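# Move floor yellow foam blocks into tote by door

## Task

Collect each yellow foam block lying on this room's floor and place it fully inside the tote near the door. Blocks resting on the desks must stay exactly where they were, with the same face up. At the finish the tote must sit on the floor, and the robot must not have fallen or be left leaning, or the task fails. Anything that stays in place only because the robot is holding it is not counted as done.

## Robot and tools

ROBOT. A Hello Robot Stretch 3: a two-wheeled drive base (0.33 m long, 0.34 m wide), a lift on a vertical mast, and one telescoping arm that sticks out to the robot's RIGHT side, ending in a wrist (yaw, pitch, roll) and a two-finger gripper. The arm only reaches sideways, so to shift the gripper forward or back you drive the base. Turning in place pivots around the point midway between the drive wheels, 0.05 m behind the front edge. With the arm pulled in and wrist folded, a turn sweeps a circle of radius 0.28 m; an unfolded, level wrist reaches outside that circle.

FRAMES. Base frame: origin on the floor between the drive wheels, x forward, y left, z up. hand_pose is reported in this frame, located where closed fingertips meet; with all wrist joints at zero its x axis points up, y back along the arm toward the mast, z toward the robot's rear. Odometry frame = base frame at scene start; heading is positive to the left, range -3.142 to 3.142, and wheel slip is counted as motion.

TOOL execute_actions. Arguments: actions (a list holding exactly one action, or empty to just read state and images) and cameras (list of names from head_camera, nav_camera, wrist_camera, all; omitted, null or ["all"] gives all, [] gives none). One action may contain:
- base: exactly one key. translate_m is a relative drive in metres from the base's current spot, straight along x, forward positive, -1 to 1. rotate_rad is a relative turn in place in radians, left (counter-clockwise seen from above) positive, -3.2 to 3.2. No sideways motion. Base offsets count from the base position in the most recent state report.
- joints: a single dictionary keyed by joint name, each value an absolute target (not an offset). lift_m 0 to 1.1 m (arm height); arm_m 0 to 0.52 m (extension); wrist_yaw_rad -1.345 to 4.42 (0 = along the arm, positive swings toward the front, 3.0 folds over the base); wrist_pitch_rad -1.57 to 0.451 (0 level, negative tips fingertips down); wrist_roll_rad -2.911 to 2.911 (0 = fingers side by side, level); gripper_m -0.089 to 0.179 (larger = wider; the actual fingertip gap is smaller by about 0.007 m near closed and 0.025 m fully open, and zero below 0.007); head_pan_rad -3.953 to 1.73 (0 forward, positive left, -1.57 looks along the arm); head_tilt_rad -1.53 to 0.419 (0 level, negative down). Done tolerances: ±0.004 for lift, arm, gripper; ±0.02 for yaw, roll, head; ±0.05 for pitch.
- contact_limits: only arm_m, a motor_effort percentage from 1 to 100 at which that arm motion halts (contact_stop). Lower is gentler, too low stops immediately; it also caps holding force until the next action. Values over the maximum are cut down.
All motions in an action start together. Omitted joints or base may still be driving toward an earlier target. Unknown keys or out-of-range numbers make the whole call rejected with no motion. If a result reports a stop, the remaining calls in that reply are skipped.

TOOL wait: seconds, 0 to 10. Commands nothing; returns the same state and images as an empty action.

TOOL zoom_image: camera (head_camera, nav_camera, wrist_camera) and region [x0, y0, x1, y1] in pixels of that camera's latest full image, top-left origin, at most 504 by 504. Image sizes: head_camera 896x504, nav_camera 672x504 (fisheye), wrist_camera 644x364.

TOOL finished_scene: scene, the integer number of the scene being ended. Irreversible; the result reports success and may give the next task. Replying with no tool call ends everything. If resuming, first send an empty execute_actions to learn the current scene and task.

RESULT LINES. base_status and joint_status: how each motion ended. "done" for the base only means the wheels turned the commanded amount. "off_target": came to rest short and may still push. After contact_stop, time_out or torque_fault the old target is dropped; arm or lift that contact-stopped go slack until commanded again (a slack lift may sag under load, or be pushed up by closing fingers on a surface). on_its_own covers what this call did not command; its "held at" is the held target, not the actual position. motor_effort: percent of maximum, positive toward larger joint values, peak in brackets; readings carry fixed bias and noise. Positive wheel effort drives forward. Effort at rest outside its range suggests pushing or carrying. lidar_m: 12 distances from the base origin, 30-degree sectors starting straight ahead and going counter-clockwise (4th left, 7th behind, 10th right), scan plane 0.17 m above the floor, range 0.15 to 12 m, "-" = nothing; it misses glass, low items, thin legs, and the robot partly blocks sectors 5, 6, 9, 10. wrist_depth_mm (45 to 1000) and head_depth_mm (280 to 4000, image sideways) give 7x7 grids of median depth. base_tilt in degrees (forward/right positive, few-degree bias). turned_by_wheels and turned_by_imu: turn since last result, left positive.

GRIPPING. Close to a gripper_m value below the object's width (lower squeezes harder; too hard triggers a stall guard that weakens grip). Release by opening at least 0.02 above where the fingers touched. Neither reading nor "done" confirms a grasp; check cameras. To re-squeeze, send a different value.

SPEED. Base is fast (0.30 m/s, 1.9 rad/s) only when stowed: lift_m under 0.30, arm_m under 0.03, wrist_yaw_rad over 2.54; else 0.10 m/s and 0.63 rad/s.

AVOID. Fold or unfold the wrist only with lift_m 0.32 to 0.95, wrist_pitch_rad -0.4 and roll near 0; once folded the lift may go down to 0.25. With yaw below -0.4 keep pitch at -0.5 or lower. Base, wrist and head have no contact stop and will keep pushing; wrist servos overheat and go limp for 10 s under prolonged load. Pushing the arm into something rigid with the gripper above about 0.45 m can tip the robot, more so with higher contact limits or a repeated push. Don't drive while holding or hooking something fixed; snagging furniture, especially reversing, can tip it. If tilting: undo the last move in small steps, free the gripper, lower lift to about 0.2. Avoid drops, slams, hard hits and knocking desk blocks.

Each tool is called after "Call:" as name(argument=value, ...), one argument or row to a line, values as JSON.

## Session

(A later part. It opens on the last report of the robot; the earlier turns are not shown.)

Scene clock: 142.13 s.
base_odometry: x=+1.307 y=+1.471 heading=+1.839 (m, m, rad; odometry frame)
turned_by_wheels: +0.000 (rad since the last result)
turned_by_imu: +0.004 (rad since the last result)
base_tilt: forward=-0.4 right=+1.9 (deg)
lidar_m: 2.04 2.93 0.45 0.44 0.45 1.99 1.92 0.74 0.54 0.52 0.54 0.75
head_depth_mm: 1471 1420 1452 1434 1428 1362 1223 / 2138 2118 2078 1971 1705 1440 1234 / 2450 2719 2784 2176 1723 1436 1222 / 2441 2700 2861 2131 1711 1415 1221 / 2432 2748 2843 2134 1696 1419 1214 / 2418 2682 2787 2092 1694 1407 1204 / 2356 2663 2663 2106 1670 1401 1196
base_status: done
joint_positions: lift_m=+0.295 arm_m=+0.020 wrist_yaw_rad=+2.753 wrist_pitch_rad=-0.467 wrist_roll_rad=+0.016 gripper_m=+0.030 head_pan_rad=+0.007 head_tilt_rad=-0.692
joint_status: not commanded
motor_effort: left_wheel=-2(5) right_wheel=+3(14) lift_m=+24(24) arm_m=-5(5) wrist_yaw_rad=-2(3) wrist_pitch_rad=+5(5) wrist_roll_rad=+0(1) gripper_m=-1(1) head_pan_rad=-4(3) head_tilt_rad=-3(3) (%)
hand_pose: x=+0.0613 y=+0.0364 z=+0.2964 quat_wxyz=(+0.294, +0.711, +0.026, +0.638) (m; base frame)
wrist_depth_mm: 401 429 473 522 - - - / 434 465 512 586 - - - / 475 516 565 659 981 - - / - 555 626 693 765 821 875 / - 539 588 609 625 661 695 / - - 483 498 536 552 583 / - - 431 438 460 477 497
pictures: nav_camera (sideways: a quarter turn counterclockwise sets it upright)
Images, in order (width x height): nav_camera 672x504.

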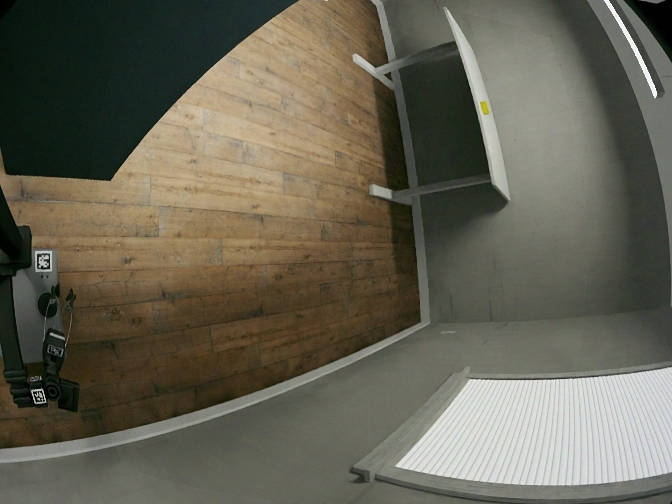

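Call:
execute_actions(
  actions=[
    {"base":{"translate_m":0.8},"joints":{"head_pan_rad":1.4,"head_tilt_rad":-0.55}},
  ],
  cameras=["nav_camera","head_camera"],
)

Scene clock: 151.53 s.
base_odometry: x=+1.096 y=+2.242 heading=+1.839 (m, m, rad; odometry frame)
turned_by_wheels: +0.000 (rad since the last result)
turned_by_imu: +0.004 (rad since the last result)
base_tilt: forward=-0.5 right=+1.9 (deg)
lidar_m: 2.03 1.69 2.43 2.31 1.39 0.69 1.94 0.74 0.54 0.53 0.55 0.75
head_depth_mm: 2985 3330 3572 2700 2011 1595 1322 / 2946 3256 3532 2675 1990 1588 1327 / 2893 3059 3430 2660 1975 1574 1314 / 2827 2998 3349 2628 1974 1570 1309 / 2770 2960 3307 2621 1946 1569 1307 / 2730 2849 3198 2581 1957 1561 1305 / 2687 2875 3110 2585 1932 1548 1296
base_status: done
joint_positions: lift_m=+0.295 arm_m=+0.020 wrist_yaw_rad=+2.753 wrist_pitch_rad=-0.467 wrist_roll_rad=+0.016 gripper_m=+0.030 head_pan_rad=+1.393 head_tilt_rad=-0.557
joint_status: all done
motor_effort: left_wheel=-2(6) right_wheel=+4(13) lift_m=+24(25) arm_m=-4(4) wrist_yaw_rad=-2(2) wrist_pitch_rad=+5(5) wrist_roll_rad=+0(0) gripper_m=-1(1) head_pan_rad=+3(46) head_tilt_rad=+3(13) (%)
hand_pose: x=+0.0614 y=+0.0364 z=+0.2964 quat_wxyz=(+0.294, +0.711, +0.026, +0.638) (m; base frame)
wrist_depth_mm: - - - - - - - / 968 - - - - - - / 747 786 834 916 984 - - / - 638 675 712 760 816 878 / - 542 591 608 625 667 696 / - - 481 497 538 557 583 / - - 430 438 459 476 494
pictures: head_camera (sideways: a quarter turn clockwise sets it upright), nav_camera (sideways: a quarter turn counterclockwise sets it upright)
Images, in order (width x height): head_camera 896x504, nav_camera 672x504.

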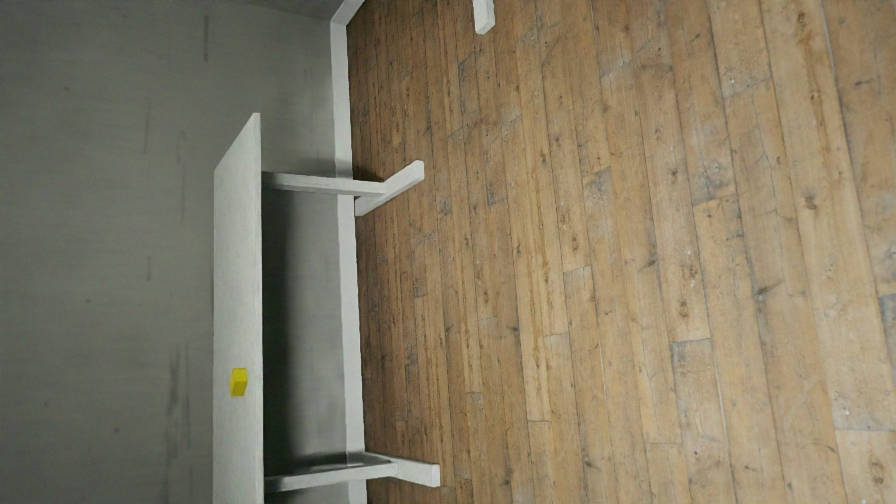

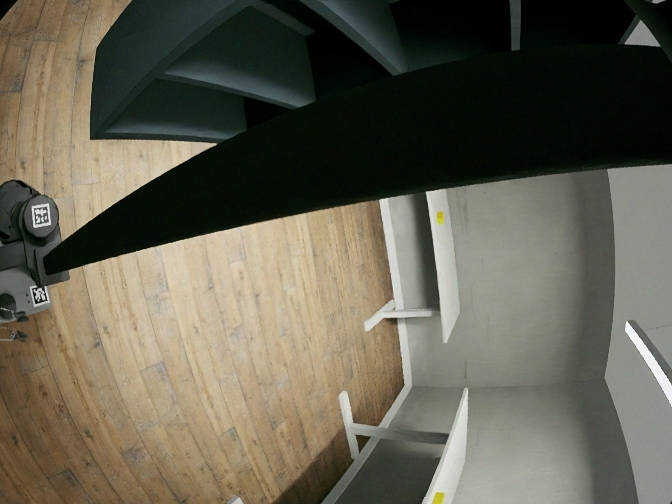

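Call:
execute_actions(
  actions=[
    {"base":{"rotate_rad":1.45},"joints":{"head_pan_rad":0.2}},
  ],
  cameras=["nav_camera","head_camera"],
)

Scene clock: 160.30 s.
base_odometry: x=+1.096 y=+2.242 heading=-2.995 (m, m, rad; odometry frame)
turned_by_wheels: +1.450 (rad since the last result)
turned_by_imu: +1.460 (rad since the last result)
base_tilt: forward=-0.5 right=+1.9 (deg)
lidar_m: 2.78 1.41 0.69 2.72 0.85 0.57 0.52 0.53 0.67 1.45 1.69 2.43
head_depth_mm: 2731 2964 3229 2704 2005 1586 1331 / 2715 2956 3273 2703 2009 1589 1319 / 2748 2955 3294 2679 1981 1577 1317 / 2771 2945 3309 2621 1970 1575 1309 / 2739 2975 3291 2639 1959 1570 1311 / 1978 2159 2281 2448 1962 1568 1304 / 1921 1816 2001 1526 1700 1507 1294
base_status: done
joint_positions: lift_m=+0.295 arm_m=+0.020 wrist_yaw_rad=+2.753 wrist_pitch_rad=-0.467 wrist_roll_rad=+0.016 gripper_m=+0.030 head_pan_rad=+0.207 head_tilt_rad=-0.556
joint_status: all done
motor_effort: left_wheel=-2(9) right_wheel=+3(15) lift_m=+25(24) arm_m=-4(5) wrist_yaw_rad=-2(2) wrist_pitch_rad=+5(5) wrist_roll_rad=+0(0) gripper_m=+1(0) head_pan_rad=-4(46) head_tilt_rad=+3(3) (%)
hand_pose: x=+0.0614 y=+0.0364 z=+0.2964 quat_wxyz=(+0.294, +0.711, +0.026, +0.638) (m; base frame)
wrist_depth_mm: - - - 789 - - - / 951 - - 899 - - - / 757 786 840 865 925 - - / - 637 677 716 752 816 864 / - 547 585 611 631 654 694 / - - 485 499 533 554 581 / - - 429 439 459 475 500
pictures: head_camera (sideways: a quarter turn clockwise sets it upright), nav_camera (sideways: a quarter turn counterclockwise sets it upright)
Images, in order (width x height): head_camera 896x504, nav_camera 672x504.

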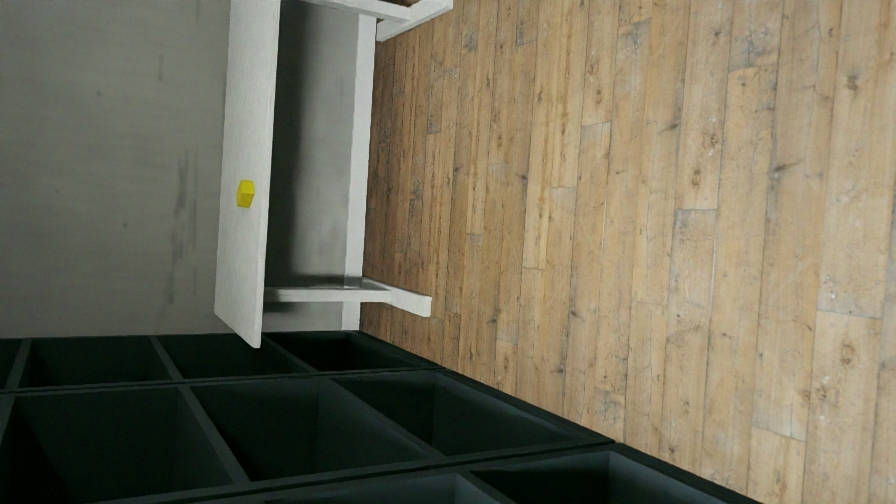

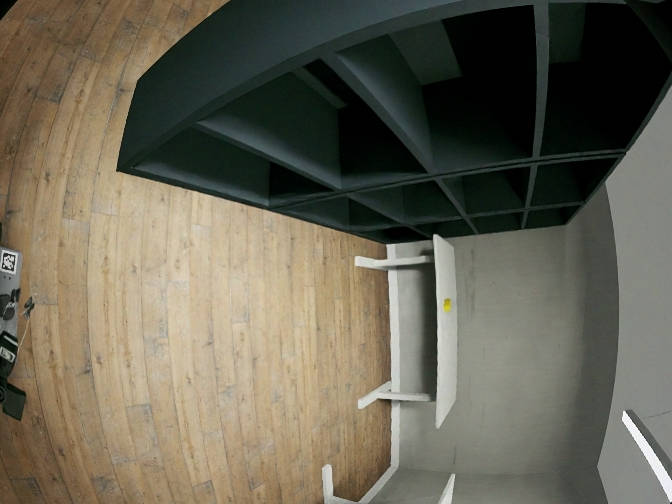

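Call:
execute_actions(
  actions=[
    {"base":{"rotate_rad":1.67},"joints":{"head_pan_rad":0}},
  ],
  cameras=[],
)

Call:
execute_actions(
  actions=[
    {"base":{"translate_m":1}},
  ],
  cameras=["nav_camera"],
)

Call:
execute_actions(
  actions=[
    {"base":{"translate_m":0.25},"joints":{"head_pan_rad":-1.2}},
  ],
  cameras=["nav_camera","head_camera"],
)

Scene clock: 174.77 s.
base_odometry: x=+1.096 y=+2.242 heading=-1.325 (m, m, rad; odometry frame)
turned_by_wheels: +1.670 (rad since the last result)
turned_by_imu: +1.681 (rad since the last result)
base_tilt: forward=-0.5 right=+1.9 (deg)
lidar_m: 2.06 0.75 0.55 0.52 0.54 0.74 1.96 1.69 2.42 2.30 1.41 0.69
head_depth_mm: 2343 2558 2836 2568 1140 1129 1124 / 2325 2547 2818 2723 2010 1580 1323 / 2343 2543 2799 2672 1987 1582 1317 / 2305 2525 2755 2512 1985 1570 1306 / 2328 2526 2770 2533 1978 1574 1306 / 2309 2510 2749 2483 1952 1558 1309 / 1872 1893 1921 1901 1816 1565 1294
base_status: done
joint_positions: lift_m=+0.295 arm_m=+0.020 wrist_yaw_rad=+2.753 wrist_pitch_rad=-0.467 wrist_roll_rad=+0.016 gripper_m=+0.030 head_pan_rad=+0.007 head_tilt_rad=-0.556
joint_status: all done
motor_effort: left_wheel=-2(8) right_wheel=+3(16) lift_m=+24(24) arm_m=-5(5) wrist_yaw_rad=-2(2) wrist_pitch_rad=+5(5) wrist_roll_rad=+0(1) gripper_m=+0(1) head_pan_rad=-4(24) head_tilt_rad=+3(3) (%)
hand_pose: x=+0.0614 y=+0.0364 z=+0.2964 quat_wxyz=(+0.294, +0.711, +0.026, +0.638) (m; base frame)
wrist_depth_mm: 472 512 550 620 688 783 910 / 503 545 608 684 759 893 - / 557 596 658 746 855 987 - / - 613 668 719 757 816 881 / - 542 593 604 625 666 690 / - - 485 496 537 556 582 / - - 431 441 457 476 497
pictures: none
No camera images: the call's "cameras" was empty. Leave "cameras" out to get every camera's image.

Scene clock: 179.80 s.
base_odometry: x=+1.339 y=+1.272 heading=-1.325 (m, m, rad; odometry frame)
turned_by_wheels: +0.000 (rad since the last result)
turned_by_imu: +0.004 (rad since the last result)
base_tilt: forward=-0.6 right=+1.8 (deg)
lidar_m: 1.72 0.72 0.56 0.54 0.56 0.75 2.04 0.61 0.44 0.42 2.46 1.79
head_depth_mm: 1462 1612 1762 1976 2003 1607 1328 / 1460 1595 1734 1957 2008 1591 1316 / 1459 1581 1747 1947 1999 1591 1318 / 1443 1585 1741 1932 1975 1561 1311 / 1447 1569 1722 1909 1945 1521 1308 / 1453 1574 1715 1903 1936 1566 1306 / 1440 1565 1713 1859 1867 1547 1301
base_status: done
joint_positions: lift_m=+0.295 arm_m=+0.020 wrist_yaw_rad=+2.753 wrist_pitch_rad=-0.467 wrist_roll_rad=+0.016 gripper_m=+0.030 head_pan_rad=+0.007 head_tilt_rad=-0.556
joint_status: not commanded
motor_effort: left_wheel=-2(7) right_wheel=+4(14) lift_m=+24(24) arm_m=-4(5) wrist_yaw_rad=-2(2) wrist_pitch_rad=+5(5) wrist_roll_rad=+1(0) gripper_m=+0(1) head_pan_rad=-3(3) head_tilt_rad=+3(3) (%)
hand_pose: x=+0.0614 y=+0.0364 z=+0.2965 quat_wxyz=(+0.294, +0.711, +0.026, +0.638) (m; base frame)
wrist_depth_mm: 480 516 572 617 683 776 901 / 518 557 619 690 764 880 - / 559 604 671 753 862 969 - / - 626 671 721 756 809 873 / - 542 587 611 625 661 693 / - - 485 494 534 552 575 / - - 431 439 458 474 497
pictures: nav_camera (sideways: a quarter turn counterclockwise sets it upright)
Images, in order (width x height): nav_camera 672x504.

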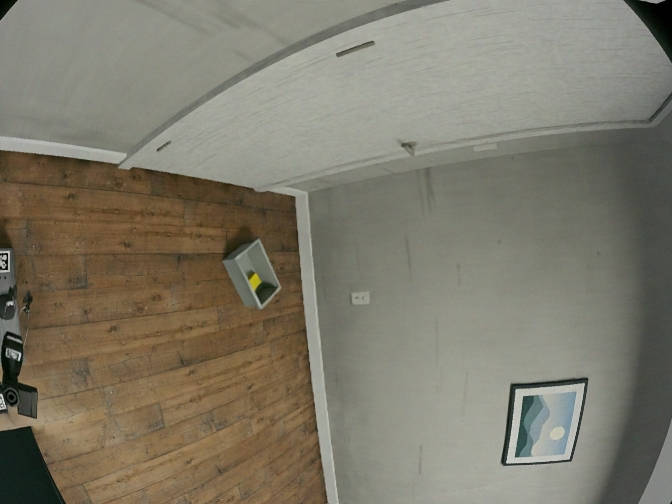

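Scene clock: 182.47 s.
base_odometry: x=+1.400 y=+1.030 heading=-1.325 (m, m, rad; odometry frame)
turned_by_wheels: +0.000 (rad since the last result)
turned_by_imu: +0.001 (rad since the last result)
base_tilt: forward=-0.5 right=+1.9 (deg)
lidar_m: 1.47 0.75 0.56 0.54 0.56 0.76 2.05 0.60 0.50 0.99 2.10 1.53
head_depth_mm: 2675 2896 3035 2689 2008 1597 1326 / 2762 2979 3250 2684 1988 1586 1325 / 2840 3104 3290 2667 1974 1578 1321 / 2907 3166 3435 2647 1986 1566 1308 / 2976 3180 3420 2612 1964 1574 1314 / 2519 2700 2921 2612 1967 1565 1296 / 2146 2249 2413 2442 1936 1552 1292
base_status: done
joint_positions: lift_m=+0.295 arm_m=+0.020 wrist_yaw_rad=+2.753 wrist_pitch_rad=-0.467 wrist_roll_rad=+0.016 gripper_m=+0.030 head_pan_rad=-1.193 head_tilt_rad=-0.556
joint_status: all done
motor_effort: left_wheel=-2(6) right_wheel=+4(14) lift_m=+24(24) arm_m=-5(5) wrist_yaw_rad=-1(2) wrist_pitch_rad=+5(5) wrist_roll_rad=+1(0) gripper_m=-1(1) head_pan_rad=-3(44) head_tilt_rad=+2(3) (%)
hand_pose: x=+0.0614 y=+0.0364 z=+0.2965 quat_wxyz=(+0.294, +0.711, +0.026, +0.638) (m; base frame)
wrist_depth_mm: 481 516 567 610 682 769 881 / 519 561 616 669 754 873 - / 561 606 672 748 859 973 - / - 627 680 724 759 809 874 / - 536 580 605 623 655 681 / - - 483 491 536 556 579 / - - 428 440 459 476 495
pictures: head_camera (sideways: a quarter turn clockwise sets it upright), nav_camera (sideways: a quarter turn counterclockwise sets it upright)
Images, in order (width x height): head_camera 896x504, nav_camera 672x504.

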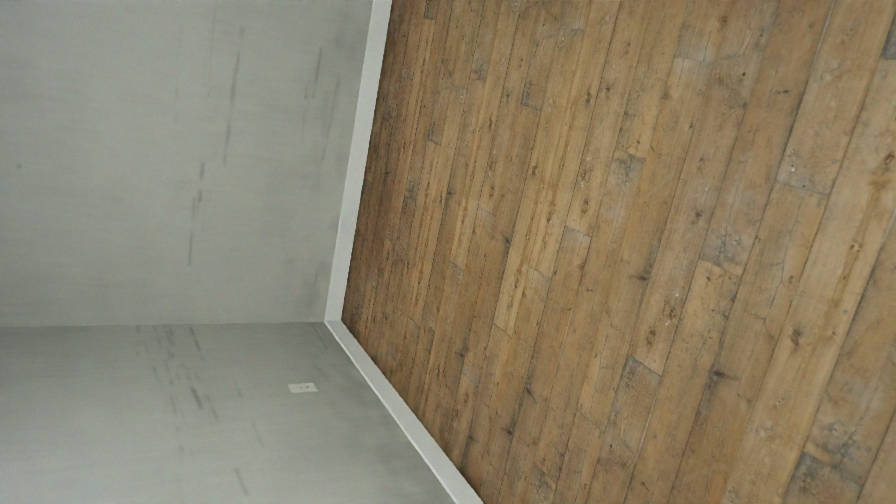

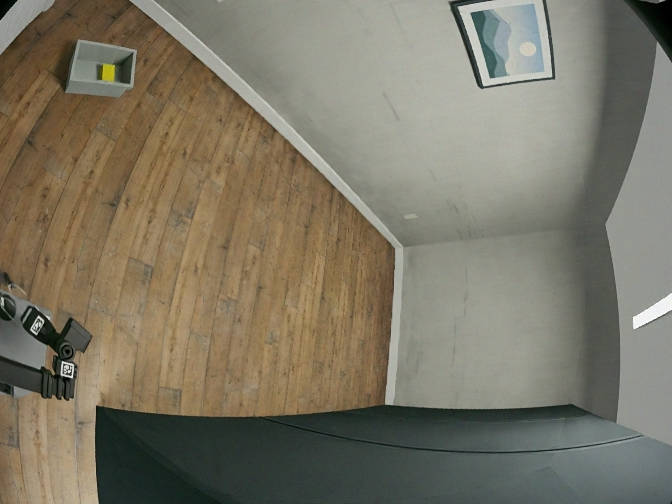

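Call:
finished_scene(
  scene=2,
)

The scene is finished: the task was done.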